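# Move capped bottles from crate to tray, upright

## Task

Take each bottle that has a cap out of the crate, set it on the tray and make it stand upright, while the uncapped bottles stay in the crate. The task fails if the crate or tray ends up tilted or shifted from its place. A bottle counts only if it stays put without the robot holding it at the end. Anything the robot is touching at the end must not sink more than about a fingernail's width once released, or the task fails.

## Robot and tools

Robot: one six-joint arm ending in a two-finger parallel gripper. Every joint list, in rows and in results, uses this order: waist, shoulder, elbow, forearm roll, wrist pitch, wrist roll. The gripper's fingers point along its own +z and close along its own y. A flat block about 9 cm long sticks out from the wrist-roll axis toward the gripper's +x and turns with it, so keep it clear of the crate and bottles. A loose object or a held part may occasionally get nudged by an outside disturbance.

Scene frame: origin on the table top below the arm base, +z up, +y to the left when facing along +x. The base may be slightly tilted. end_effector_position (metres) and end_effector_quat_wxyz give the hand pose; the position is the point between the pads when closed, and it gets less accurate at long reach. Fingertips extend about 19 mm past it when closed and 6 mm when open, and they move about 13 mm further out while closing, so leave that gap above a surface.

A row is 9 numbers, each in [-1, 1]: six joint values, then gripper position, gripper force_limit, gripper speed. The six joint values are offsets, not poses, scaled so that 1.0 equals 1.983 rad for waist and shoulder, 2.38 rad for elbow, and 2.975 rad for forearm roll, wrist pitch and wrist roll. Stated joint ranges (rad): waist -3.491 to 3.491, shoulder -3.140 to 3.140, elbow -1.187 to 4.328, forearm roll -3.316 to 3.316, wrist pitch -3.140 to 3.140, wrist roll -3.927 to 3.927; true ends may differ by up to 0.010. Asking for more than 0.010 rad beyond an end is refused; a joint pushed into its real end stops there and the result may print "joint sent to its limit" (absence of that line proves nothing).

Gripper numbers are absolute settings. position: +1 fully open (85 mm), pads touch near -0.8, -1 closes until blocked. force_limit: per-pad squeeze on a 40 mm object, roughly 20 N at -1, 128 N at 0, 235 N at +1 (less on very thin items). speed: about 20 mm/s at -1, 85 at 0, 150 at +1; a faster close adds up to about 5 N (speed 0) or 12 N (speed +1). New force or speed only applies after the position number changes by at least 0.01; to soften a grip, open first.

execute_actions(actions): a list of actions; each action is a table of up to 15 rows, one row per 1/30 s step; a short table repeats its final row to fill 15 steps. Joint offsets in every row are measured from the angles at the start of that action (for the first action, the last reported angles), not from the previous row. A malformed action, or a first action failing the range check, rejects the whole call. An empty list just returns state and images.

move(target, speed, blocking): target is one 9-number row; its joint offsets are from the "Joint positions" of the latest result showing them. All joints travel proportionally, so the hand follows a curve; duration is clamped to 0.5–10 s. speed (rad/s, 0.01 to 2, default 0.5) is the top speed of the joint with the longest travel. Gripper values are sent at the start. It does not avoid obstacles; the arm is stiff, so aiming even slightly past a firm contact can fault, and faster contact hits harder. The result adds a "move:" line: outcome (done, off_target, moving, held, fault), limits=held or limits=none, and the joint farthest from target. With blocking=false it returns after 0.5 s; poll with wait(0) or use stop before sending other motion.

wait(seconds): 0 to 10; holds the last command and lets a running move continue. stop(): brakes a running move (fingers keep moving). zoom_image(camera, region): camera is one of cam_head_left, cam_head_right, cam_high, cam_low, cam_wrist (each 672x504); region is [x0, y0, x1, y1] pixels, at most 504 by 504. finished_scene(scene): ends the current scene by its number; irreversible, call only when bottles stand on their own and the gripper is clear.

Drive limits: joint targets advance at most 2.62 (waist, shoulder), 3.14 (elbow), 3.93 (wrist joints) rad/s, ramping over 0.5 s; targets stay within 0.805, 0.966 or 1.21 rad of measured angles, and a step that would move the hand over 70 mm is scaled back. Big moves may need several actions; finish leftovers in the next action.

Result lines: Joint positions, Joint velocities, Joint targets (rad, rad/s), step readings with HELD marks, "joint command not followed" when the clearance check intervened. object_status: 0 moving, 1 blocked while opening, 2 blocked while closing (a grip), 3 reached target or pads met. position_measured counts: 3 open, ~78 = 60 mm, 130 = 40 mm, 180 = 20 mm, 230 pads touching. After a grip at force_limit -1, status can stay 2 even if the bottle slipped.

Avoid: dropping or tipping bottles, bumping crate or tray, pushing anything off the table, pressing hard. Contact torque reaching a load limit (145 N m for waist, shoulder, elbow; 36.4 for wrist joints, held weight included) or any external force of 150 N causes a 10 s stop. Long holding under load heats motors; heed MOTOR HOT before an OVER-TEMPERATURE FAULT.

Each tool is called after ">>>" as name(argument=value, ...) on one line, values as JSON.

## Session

>>> execute_actions(actions=[])

Scene clock: 0.00 s.
end_effector_position=(+0.6867, -0.1321, +0.2925) position_measured=3 object_status=3 end_effector_quat_wxyz=(+0.112, -0.316, +0.934, +0.122)
Joint names: [waist, shoulder, elbow, forearm roll, wrist pitch, wrist roll]
Joint positions: [-0.194 -0.132  0.376 -0.48  -1.504  0.946]
Joint velocities: [0.001 0.001 0.    0.    0.    0.   ]
Joint targets: [-0.194 -0.132 0.376 -0.480 -1.504 0.946]
camera_calibration (this result's frames):
cam_wrist: T_world_to_cam=[[-0.657645, 0.734605, 0.166908, 0.492361], [0.677548, 0.479942, 0.557301, -0.536733], [0.32929, 0.479594, -0.813362, 0.225779], [0, 0, 0, 1]] pos_world=[0.613115, -0.212372, 0.400583]

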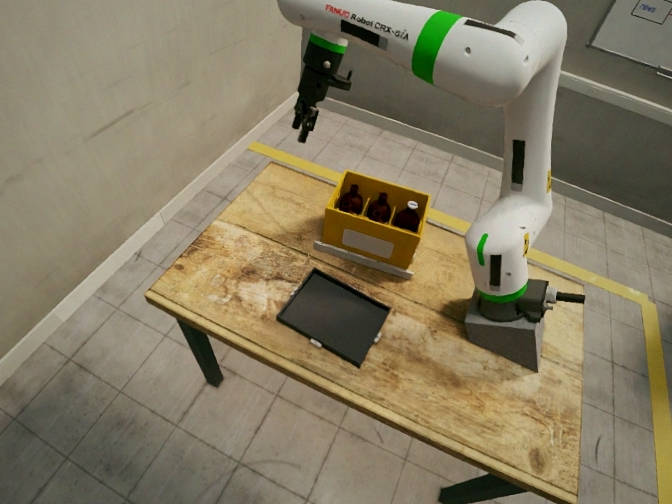

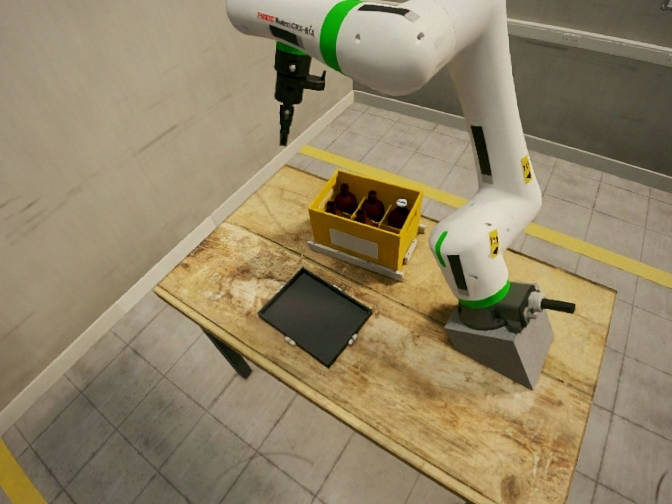

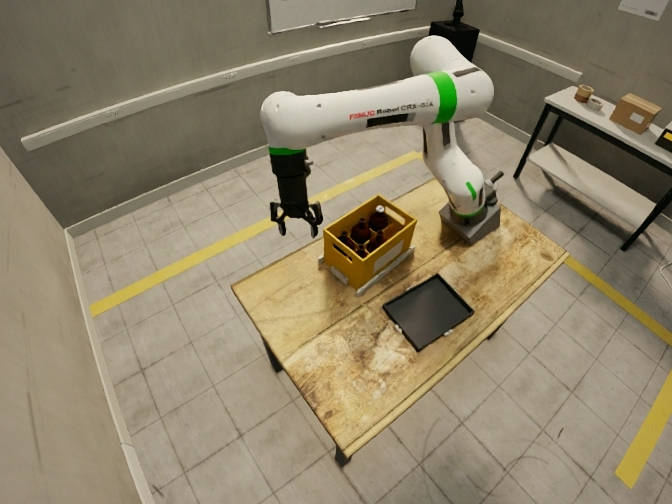

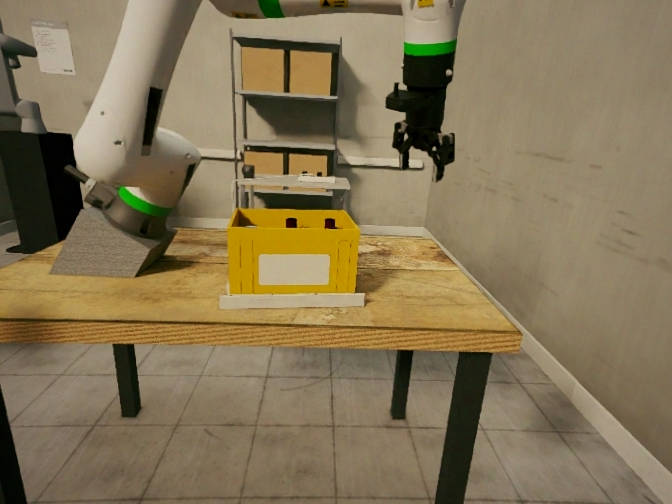

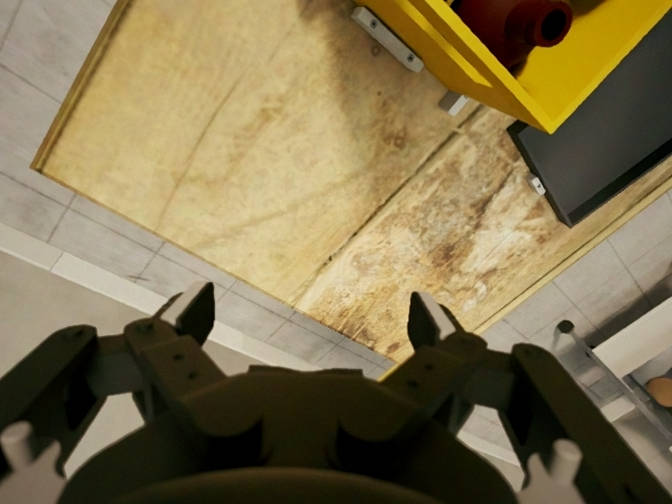

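>>> zoom_image(camera="cam_head_left", region=[305, 160, 445, 300])

>>> zoom_image(camera="cam_head_right", region=[295, 160, 435, 300])

>>> zoom_image(camera="cam_high", region=[305, 185, 435, 315])

>>> zoom_image(camera="cam_low", region=[210, 195, 380, 315])

Region (305, 160, 445, 300) of cam_head_left's 672x504 image, scaled by 3.600, with more detail than that image has.

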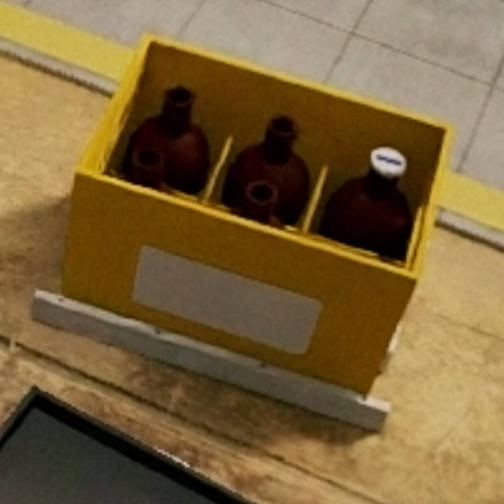

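Region (295, 160, 435, 300) of cam_head_right's 672x504 image, scaled by 3.600, with more detail than that image has.

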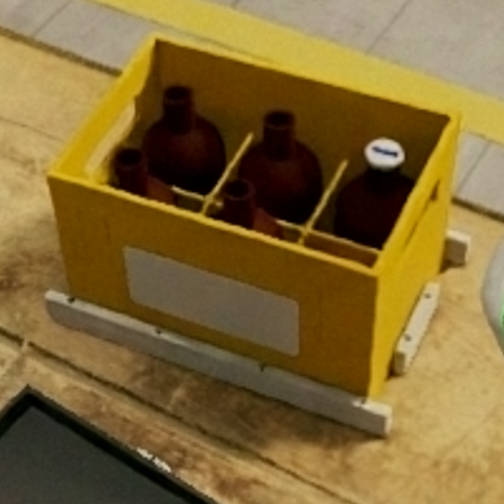

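Region (305, 185, 435, 315) of cam_high's 672x504 image, scaled by 3.877, with more detail than that image has.

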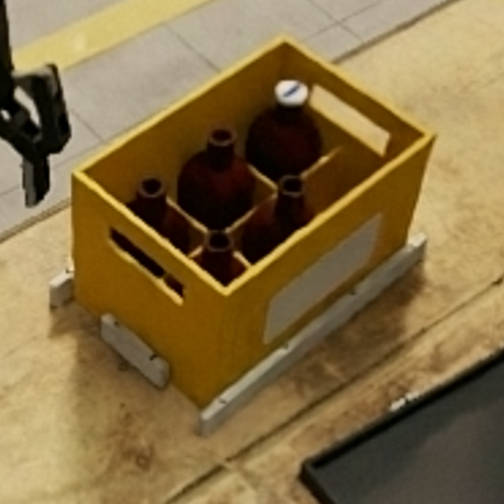

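Region (210, 195, 380, 315) of cam_low's 672x504 image, scaled by 2.965, with more detail than that image has; it fills the top 356 rows of this view, and the rest is white.

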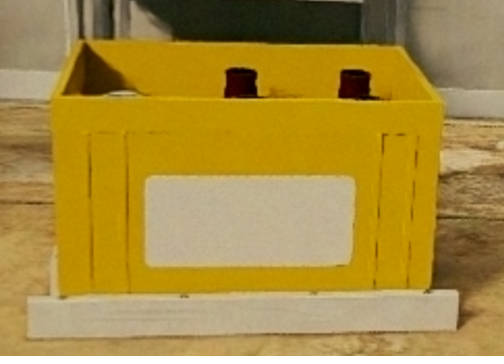

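>>> move(target=[-0.15139, -0.12824, -0.29441, 0.03765, -0.03697, -0.35341, 0.03, 0, 0], speed=1.4)

>>> zoom_image(camera="cam_wrist", region=[200, 240, 440, 400])

>>> zoom_image(camera="cam_head_left", region=[340, 140, 460, 260])

Scene clock: 25.17 s.
end_effector_position=(+0.3202, -0.1703, +0.2049) position_measured=126 object_status=3 end_effector_quat_wxyz=(-0.200, +0.373, +0.902, +0.083)
Joint names: [waist, shoulder, elbow, forearm roll, wrist pitch, wrist roll]
Joint positions: [-0.494 -0.386 -0.324 -0.368 -1.614 -0.105]
Joint velocities: [-0.002  0.    -0.001 -0.001 -0.    -0.001]
Joint targets: [-0.494 -0.386 -0.324 -0.368 -1.614 -0.105]
move: done; limits=none; farthest joint: the elbow, 0.001 radians from its target (0.701 radians at the start)
camera_calibration (this result's frames):
cam_wrist: T_world_to_cam=[[0.681571, 0.730446, 0.0437005, -0.110294], [0.728181, -0.671141, -0.139, -0.290837], [-0.0722027, 0.12656, -0.989328, 0.397988], [0, 0, 0, 1]] pos_world=[0.315692, -0.164998, 0.358134]

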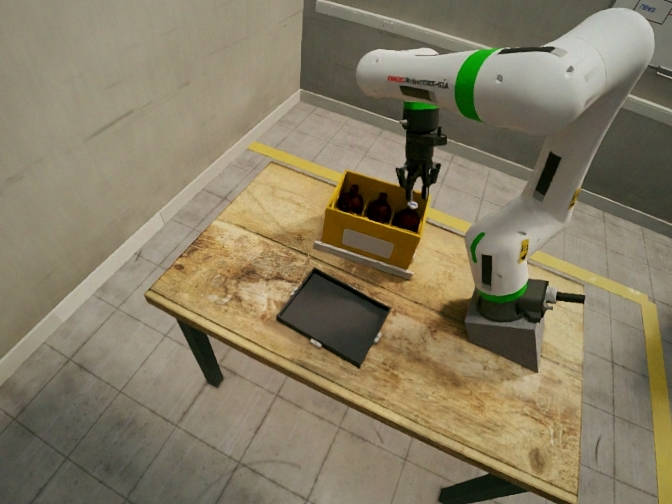

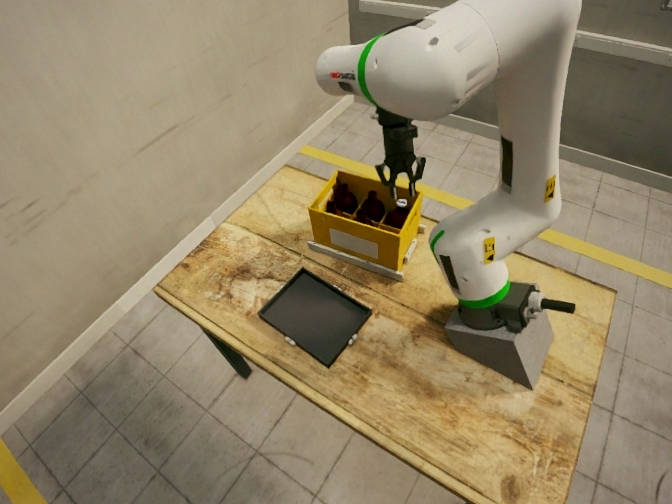

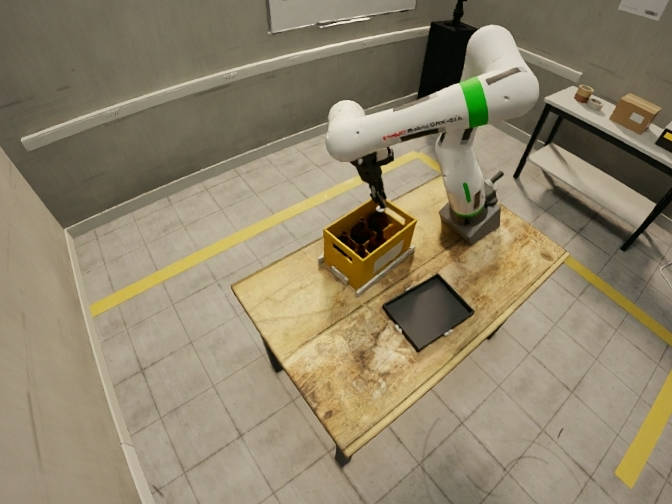

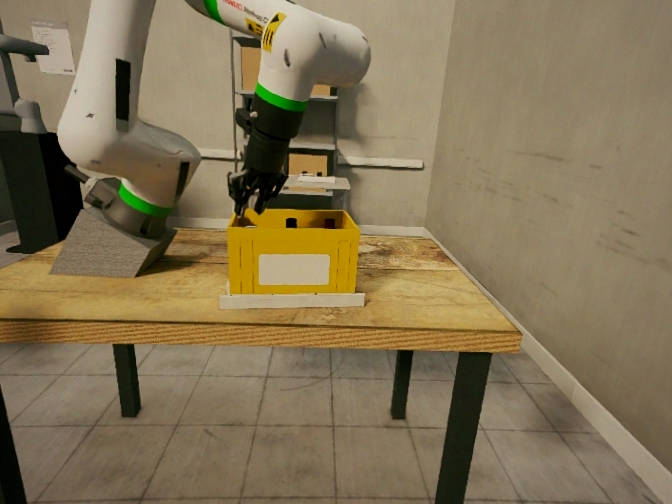

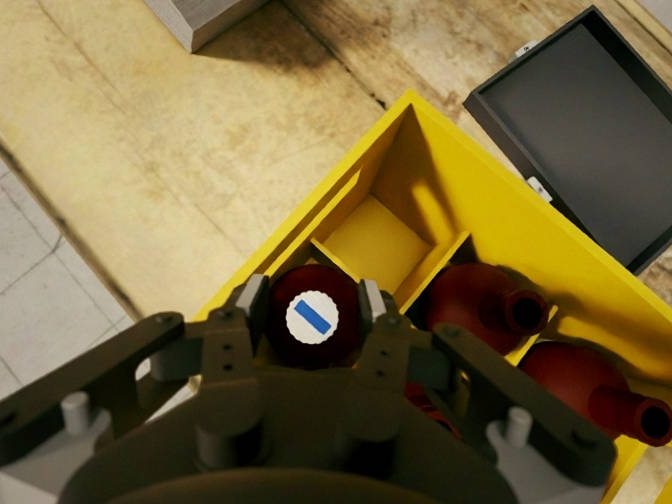

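Region (200, 240, 440, 400) of cam_wrist's 672x504 image, scaled by 2.100, with more detail than that image has.

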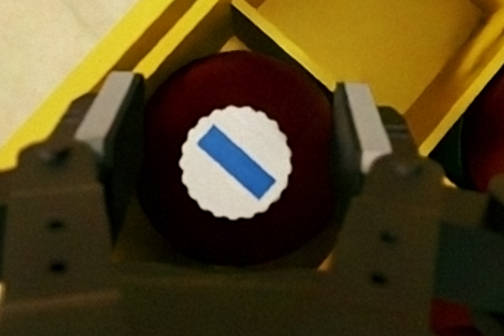

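Region (340, 140, 460, 260) of cam_head_left's 672x504 image, scaled by 4.200, with more detail than that image has.

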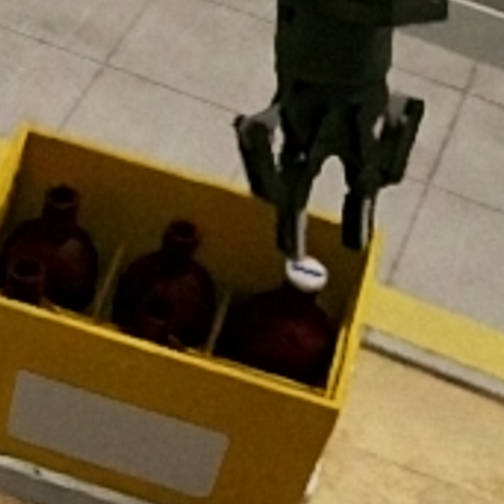

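>>> zoom_image(camera="cam_wrist", region=[170, 80, 470, 380])

>>> zoom_image(camera="cam_low", region=[215, 160, 315, 260])

>>> zoom_image(camera="cam_head_right", region=[350, 150, 440, 240])

Region (170, 80, 470, 380) of cam_wrist's 672x504 image, scaled by 1.680, with more detail than that image has.

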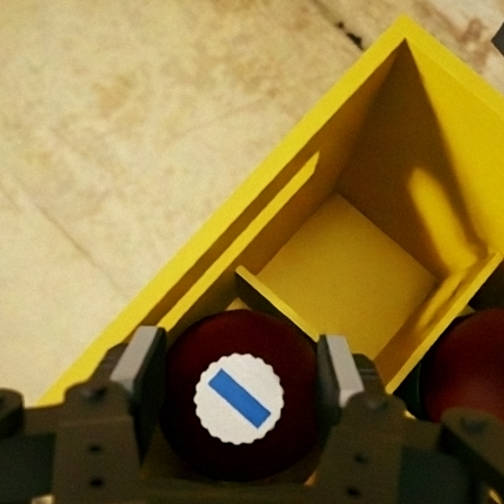

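Region (215, 160, 315, 260) of cam_low's 672x504 image, scaled by 5.040, with more detail than that image has.

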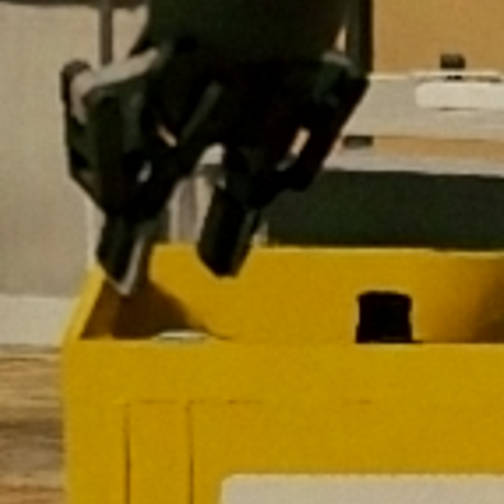

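Region (350, 150, 440, 240) of cam_head_right's 672x504 image, scaled by 5.600, with more detail than that image has.

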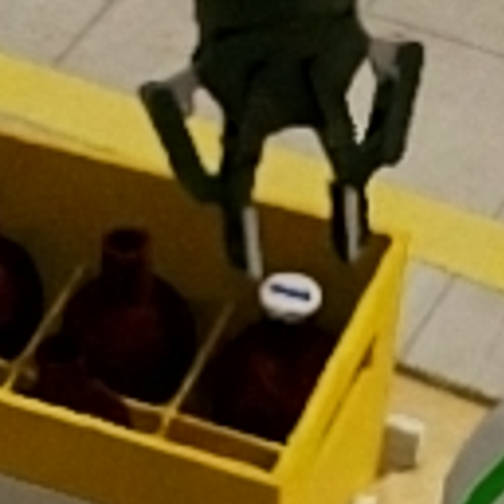

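>>> move(target=[0.02168, 0.03021, -0.02244, 0.00007, 0.04074, 0.0002, 0.03, 0, 0], speed=0.3)

>>> zoom_image(camera="cam_wrist", region=[200, 240, 440, 400])

>>> zoom_image(camera="cam_head_right", region=[350, 150, 440, 240])

>>> zoom_image(camera="cam_low", region=[215, 160, 315, 260])

Scene clock: 48.30 s.
end_effector_position=(+0.3215, -0.1724, +0.1570) position_measured=126 object_status=3 end_effector_quat_wxyz=(-0.200, +0.373, +0.902, +0.083)
Joint names: [waist, shoulder, elbow, forearm roll, wrist pitch, wrist roll]
Joint positions: [-0.451 -0.326 -0.378 -0.367 -1.493 -0.105]
Joint velocities: [ 0.001  0.001 -0.001  0.     0.    -0.   ]
Joint targets: [-0.451 -0.326 -0.378 -0.367 -1.493 -0.105]
move: done; limits=none; farthest joint: the waist, 0.000 radians from its target (0.043 radians at the start)
camera_calibration (this result's frames):
cam_wrist: T_world_to_cam=[[0.68154, 0.730474, 0.0437125, -0.107539], [0.728212, -0.671112, -0.138982, -0.299831], [-0.0721865, 0.126553, -0.98933, 0.350963], [0, 0, 0, 1]] pos_world=[0.316968, -0.167081, 0.310248]

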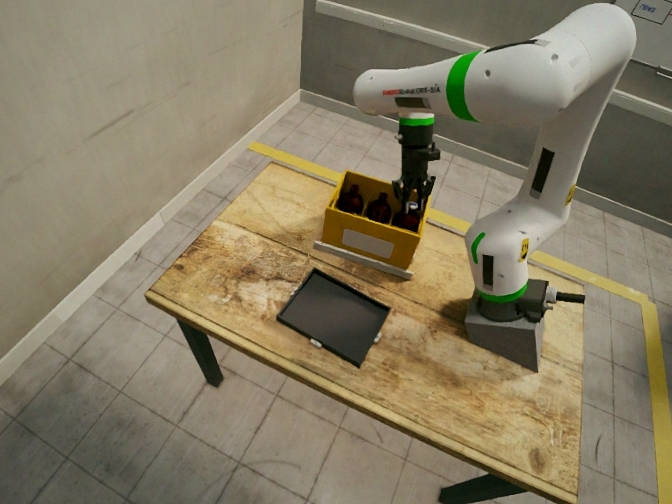

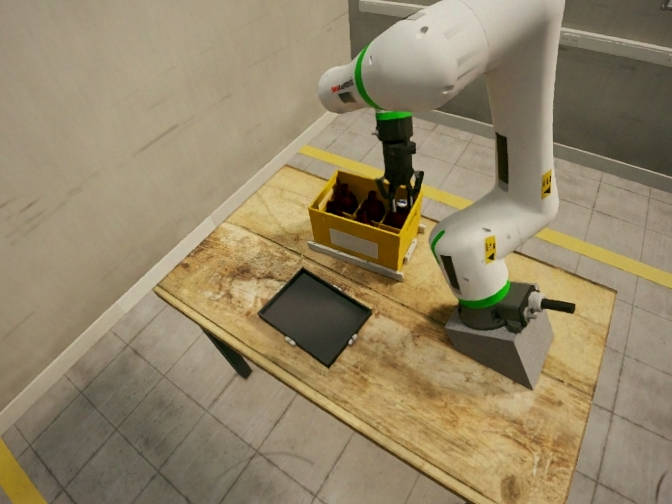

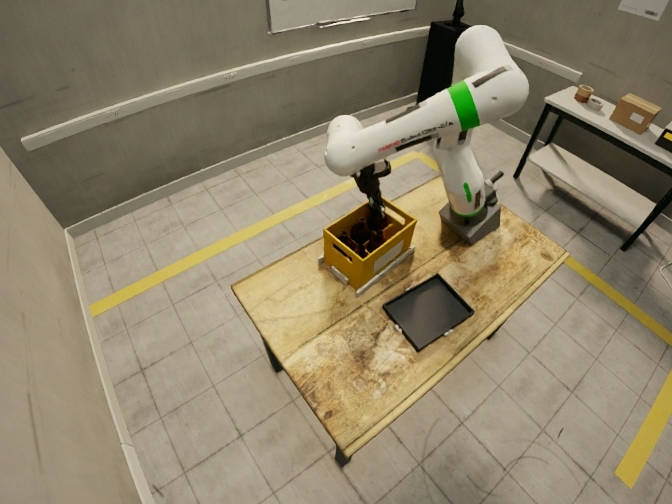

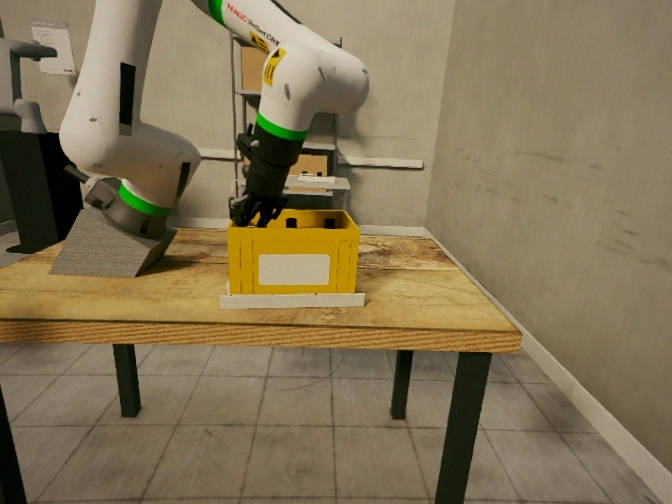

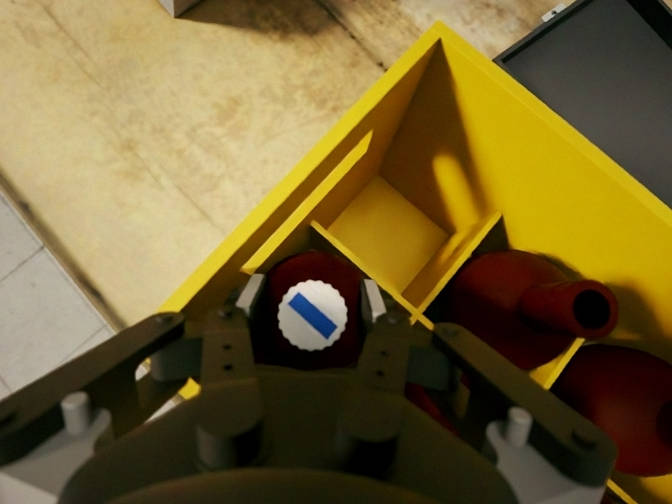

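Region (200, 240, 440, 400) of cam_wrist's 672x504 image, scaled by 2.100, with more detail than that image has.

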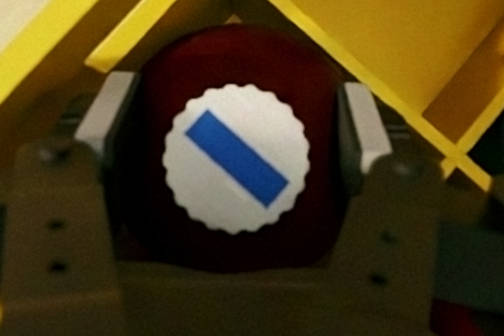

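Region (350, 150, 440, 240) of cam_head_right's 672x504 image, scaled by 5.600, with more detail than that image has.

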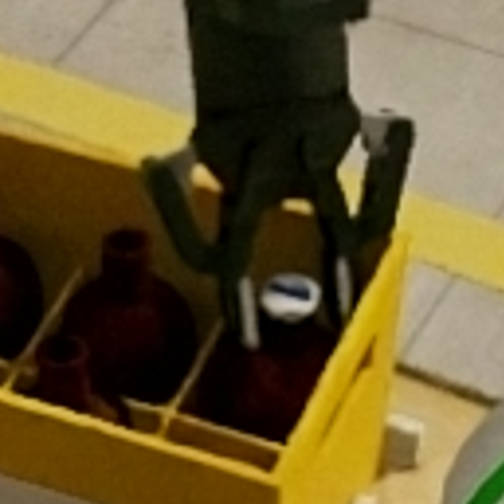

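Region (215, 160, 315, 260) of cam_low's 672x504 image, scaled by 5.040, with more detail than that image has.

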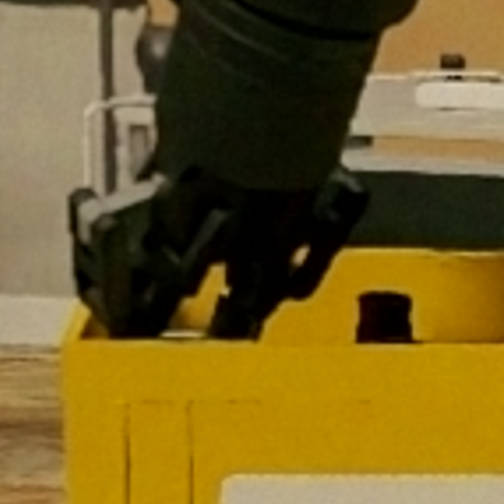

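The cap is centred between the fingers, so I'll close.

>>> execute_actions(actions=[[[0,0,0,0,0,0,-1,0,-0.3]]])

Scene clock: 50.20 s.
end_effector_position=(+0.3215, -0.1724, +0.1570) position_measured=168 object_status=0 end_effector_quat_wxyz=(-0.200, +0.373, +0.902, +0.083)
Joint names: [waist, shoulder, elbow, forearm roll, wrist pitch, wrist roll]
Joint positions: [-0.451 -0.326 -0.378 -0.367 -1.493 -0.105]
Joint velocities: [ 0.001 -0.    -0.    -0.001 -0.     0.   ]
Joint targets: [-0.451 -0.326 -0.378 -0.367 -1.493 -0.105]
Step readings (joint positions):
0: [-0.451 -0.326 -0.378 -0.367 -1.493 -0.105]
1: [-0.451 -0.326 -0.378 -0.367 -1.493 -0.105]
2: [-0.451 -0.326 -0.378 -0.367 -1.493 -0.105]
4: [-0.451 -0.326 -0.378 -0.367 -1.493 -0.105]
8: [-0.451 -0.326 -0.378 -0.367 -1.493 -0.105]
15: Joint positions above
camera_calibration (this result's frames):
cam_wrist: T_world_to_cam=[[0.681537, 0.730477, 0.0437122, -0.107538], [0.728213, -0.671108, -0.138994, -0.299828], [-0.0721966, 0.126562, -0.989328, 0.350945], [0, 0, 0, 1]] pos_world=[0.316967, -0.16708, 0.310226]

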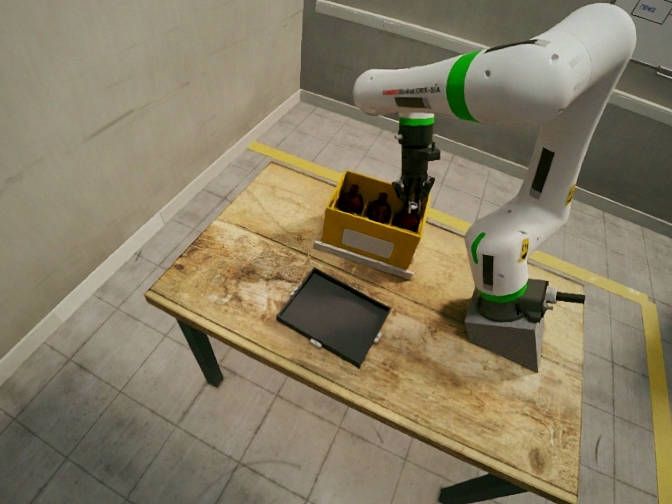

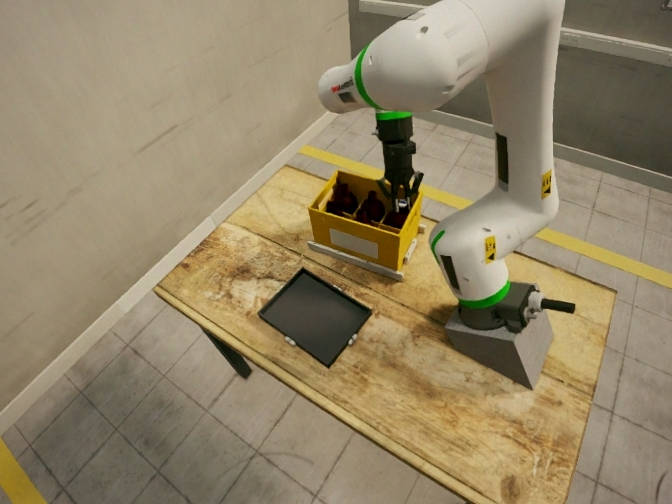

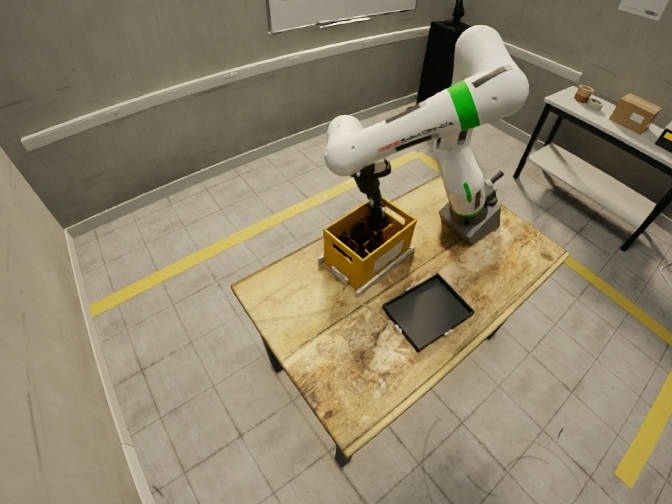

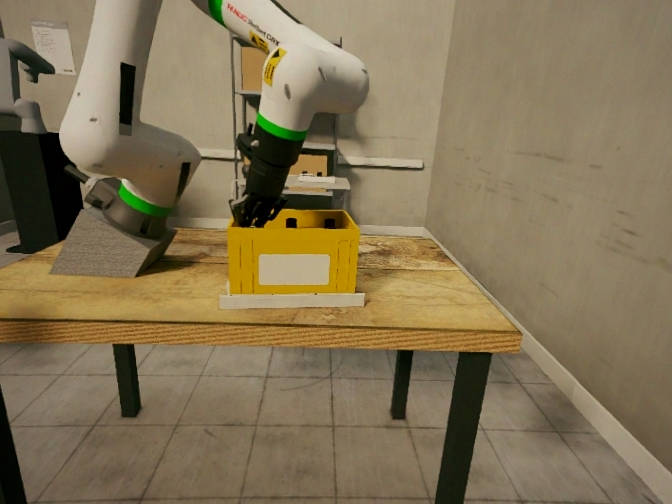

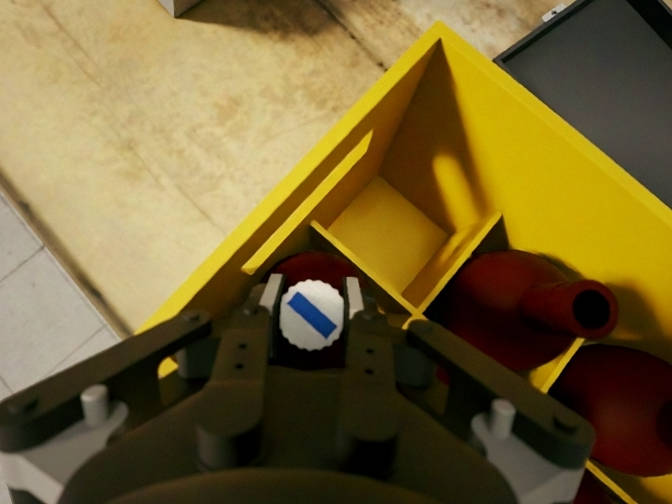

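>>> move(target=[-0.05421, -0.04317, 0.05874, -0.00192, -0.0837, 0.00625, -1, 0, -0.3], speed=0.55)

Scene clock: 75.20 s.
end_effector_position=(+0.3219, -0.1740, +0.2550) position_measured=168 object_status=2 end_effector_quat_wxyz=(-0.200, +0.373, +0.902, +0.083)
Joint names: [waist, shoulder, elbow, forearm roll, wrist pitch, wrist roll]
Joint positions: [-0.559 -0.412 -0.238 -0.373 -1.742 -0.086]
Joint velocities: [-0.002  0.001  0.001  0.001 -0.     0.   ]
Joint targets: [-0.559 -0.412 -0.238 -0.373 -1.742 -0.086]
move: done; limits=none; farthest joint: the waist, 0.000 radians from its target (0.107 radians at the start)
camera_calibration (this result's frames):
cam_wrist: T_world_to_cam=[[0.68164, 0.730385, 0.0436331, -0.110929], [0.728101, -0.671196, -0.139156, -0.287586], [-0.072351, 0.126624, -0.989309, 0.448229], [0, 0, 0, 1]] pos_world=[0.317435, -0.168762, 0.408257]

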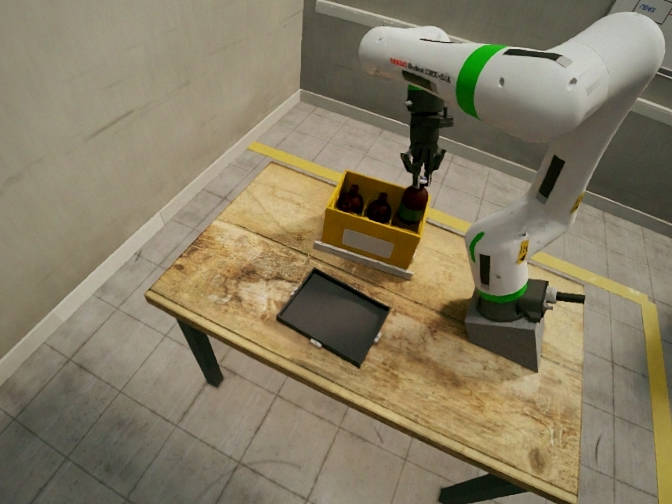

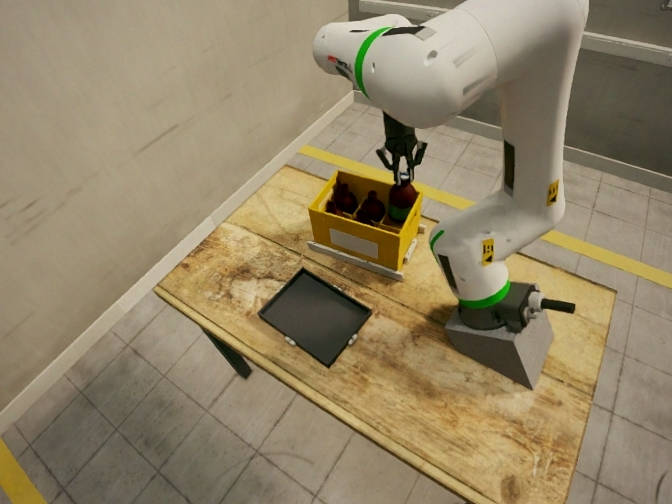

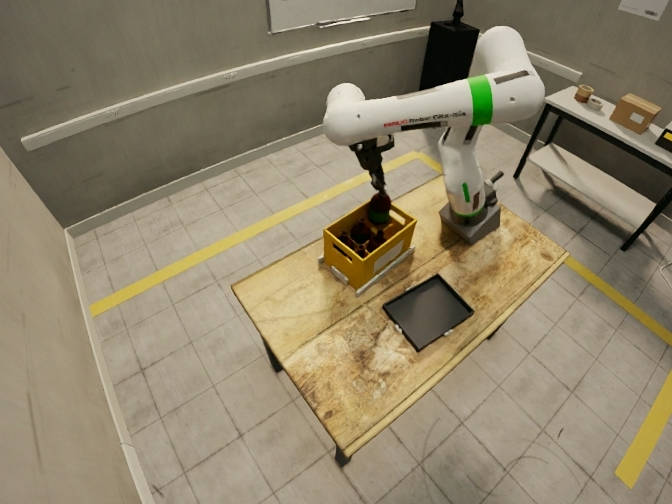

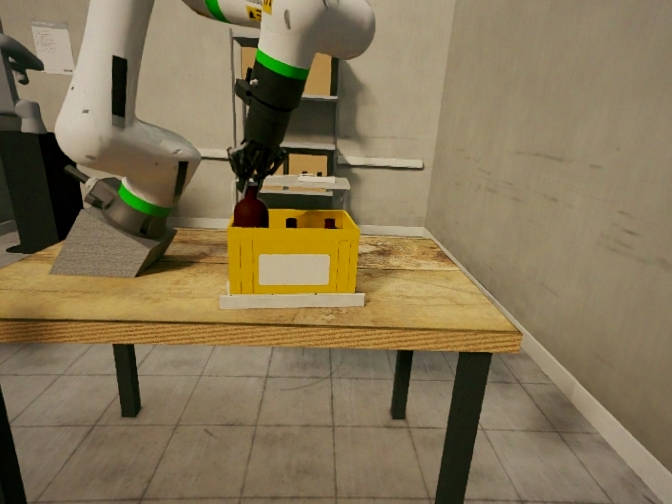

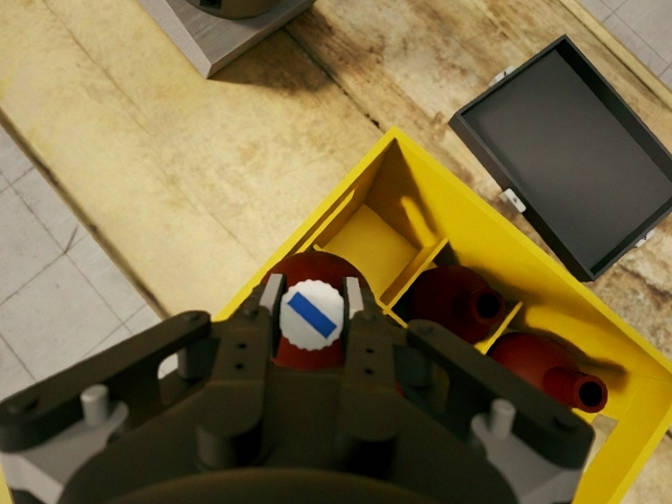

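>>> execute_actions(actions=[])

Scene clock: 85.00 s.
end_effector_position=(+0.3219, -0.1740, +0.2550) position_measured=168 object_status=2 end_effector_quat_wxyz=(-0.200, +0.373, +0.902, +0.083)
Joint names: [waist, shoulder, elbow, forearm roll, wrist pitch, wrist roll]
Joint positions: [-0.559 -0.412 -0.238 -0.373 -1.742 -0.086]
Joint velocities: [0.    0.001 0.    0.    0.    0.   ]
Joint targets: [-0.559 -0.412 -0.238 -0.373 -1.742 -0.086]
camera_calibration (this result's frames):
cam_wrist: T_world_to_cam=[[0.681649, 0.730381, 0.0435798, -0.1109], [0.728092, -0.671212, -0.139128, -0.287592], [-0.0723653, 0.126567, -0.989315, 0.448257], [0, 0, 0, 1]] pos_world=[0.317427, -0.16877, 0.408288]

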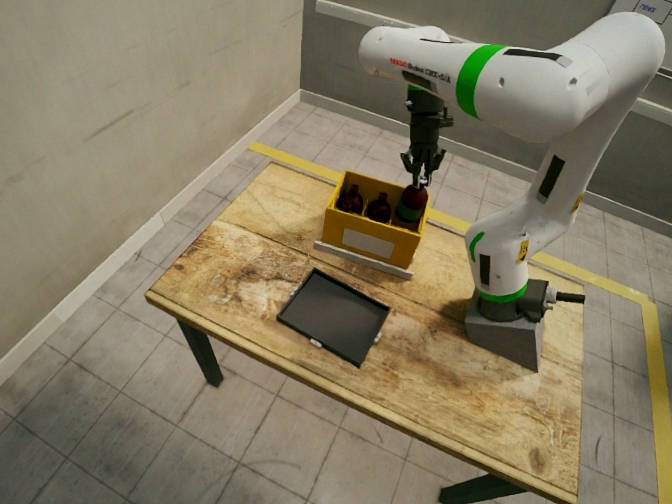

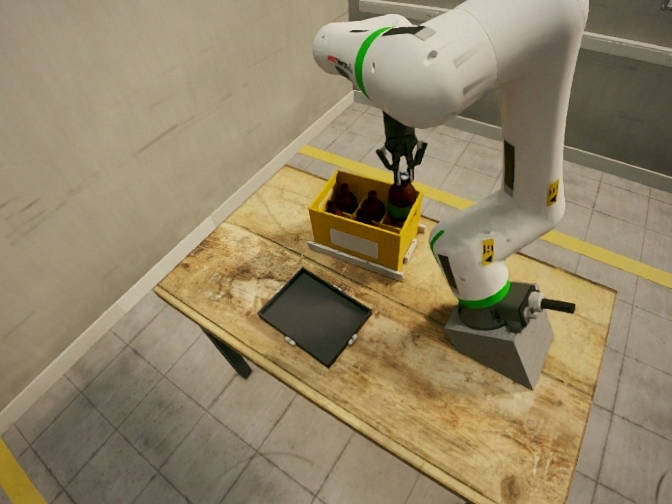

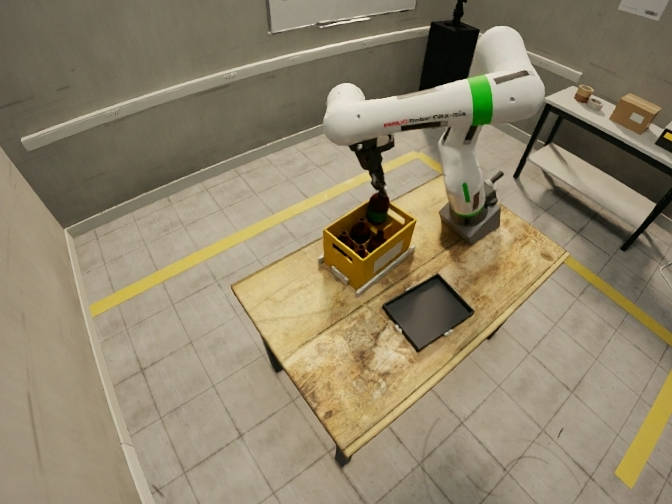

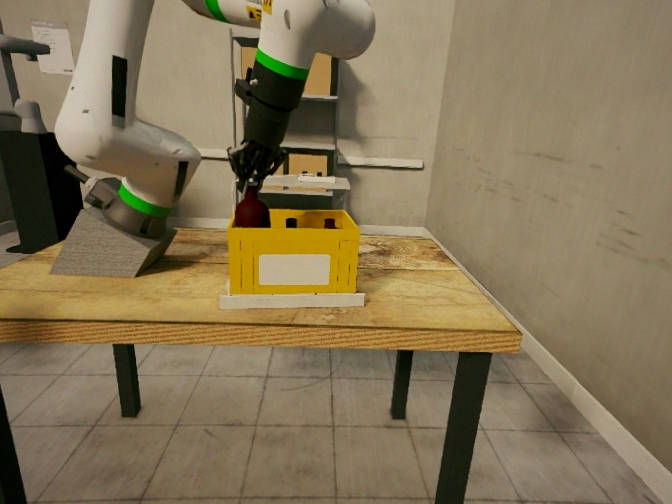

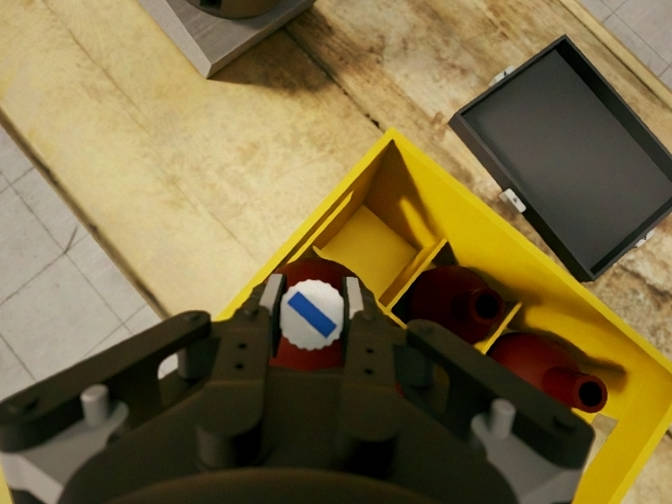

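>>> move(target=[0.09168,-0.0879,0.04559,-0.00578,-0.06655,-0.09264,-1,0,-0.3], speed=0.55)

Scene clock: 88.23 s.
end_effector_position=(+0.3400, -0.1052, +0.3430) position_measured=168 object_status=2 end_effector_quat_wxyz=(-0.200, +0.373, +0.902, +0.083)
Joint names: [waist, shoulder, elbow, forearm roll, wrist pitch, wrist roll]
Joint positions: [-0.377 -0.586 -0.129 -0.39  -1.94  -0.362]
Joint velocities: [ 0.002  0.     0.001  0.    -0.    -0.   ]
Joint targets: [-0.377 -0.586 -0.129 -0.390 -1.940 -0.362]
move: done; limits=none; farthest joint: the waist, 0.000 radians from its target (0.181 radians at the start)
camera_calibration (this result's frames):
cam_wrist: T_world_to_cam=[[0.681699, 0.73033, 0.0436341, -0.177378], [0.728083, -0.671317, -0.138671, -0.242445], [-0.071983, 0.126301, -0.989377, 0.527711], [0, 0, 0, 1]] pos_world=[0.335425, -0.0998628, 0.496224]

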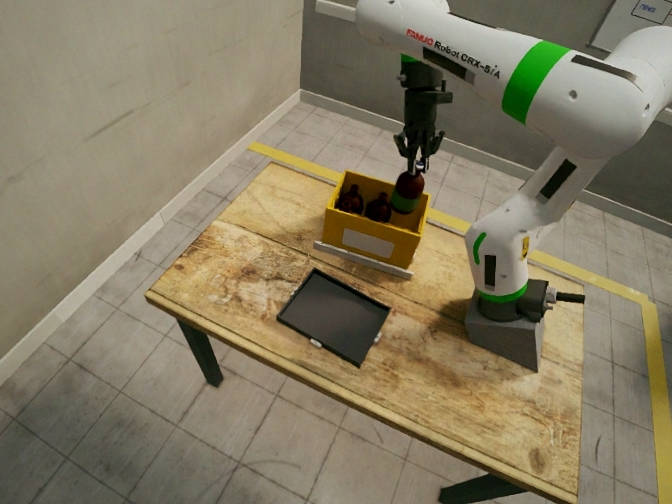

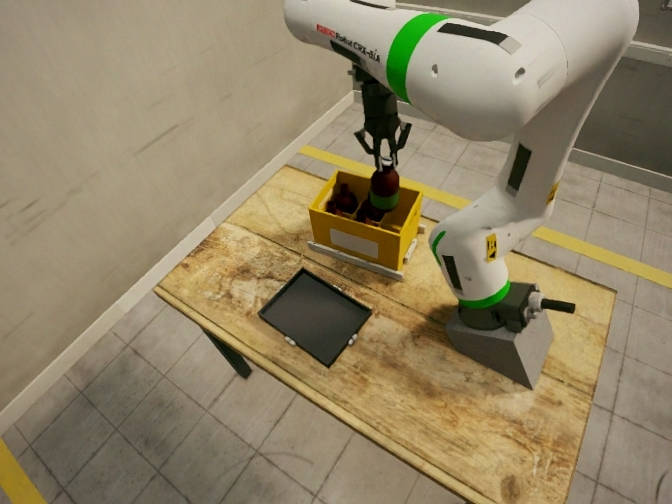

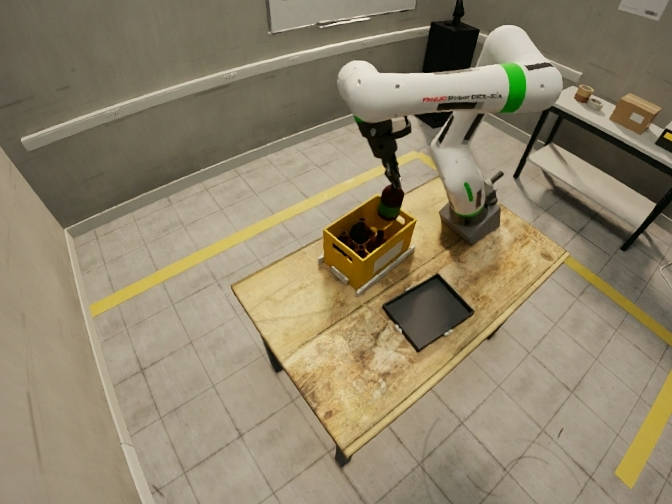

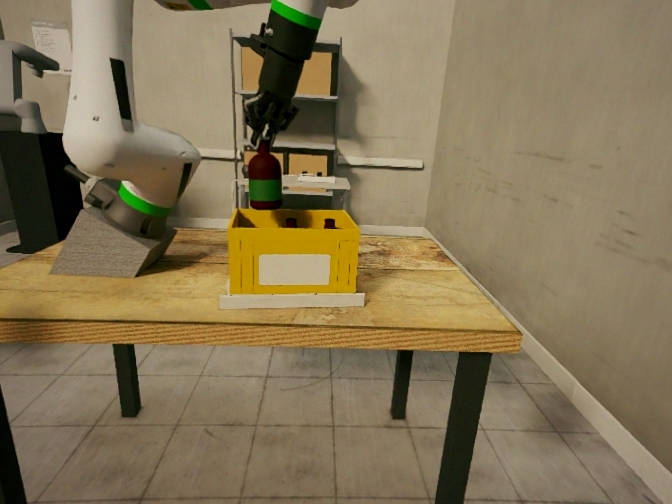

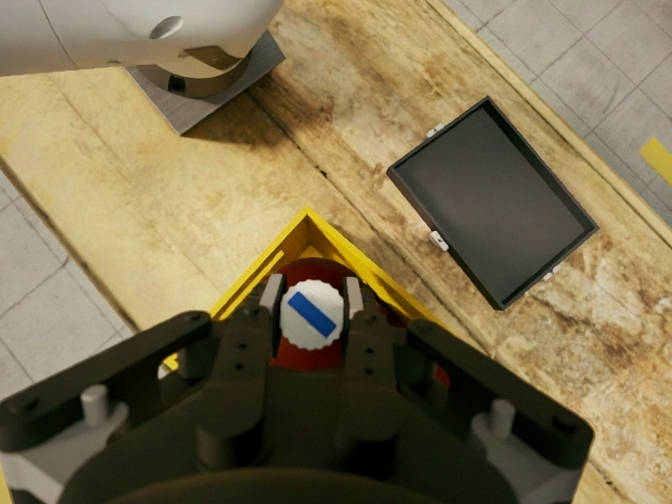

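>>> zoom_image(camera="cam_low", region=[210, 130, 380, 260])

Region (210, 130, 380, 260) of cam_low's 672x504 image, scaled by 2.965, with more detail than that image has; it fills the top 385 rows of this view, and the rest is white.

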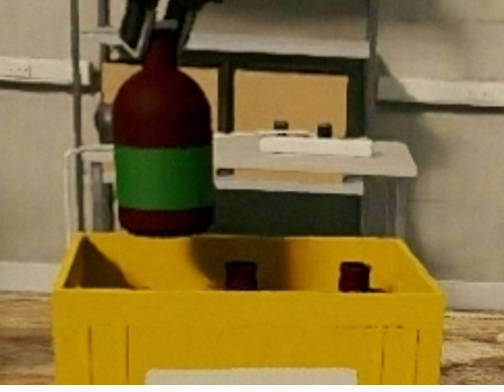

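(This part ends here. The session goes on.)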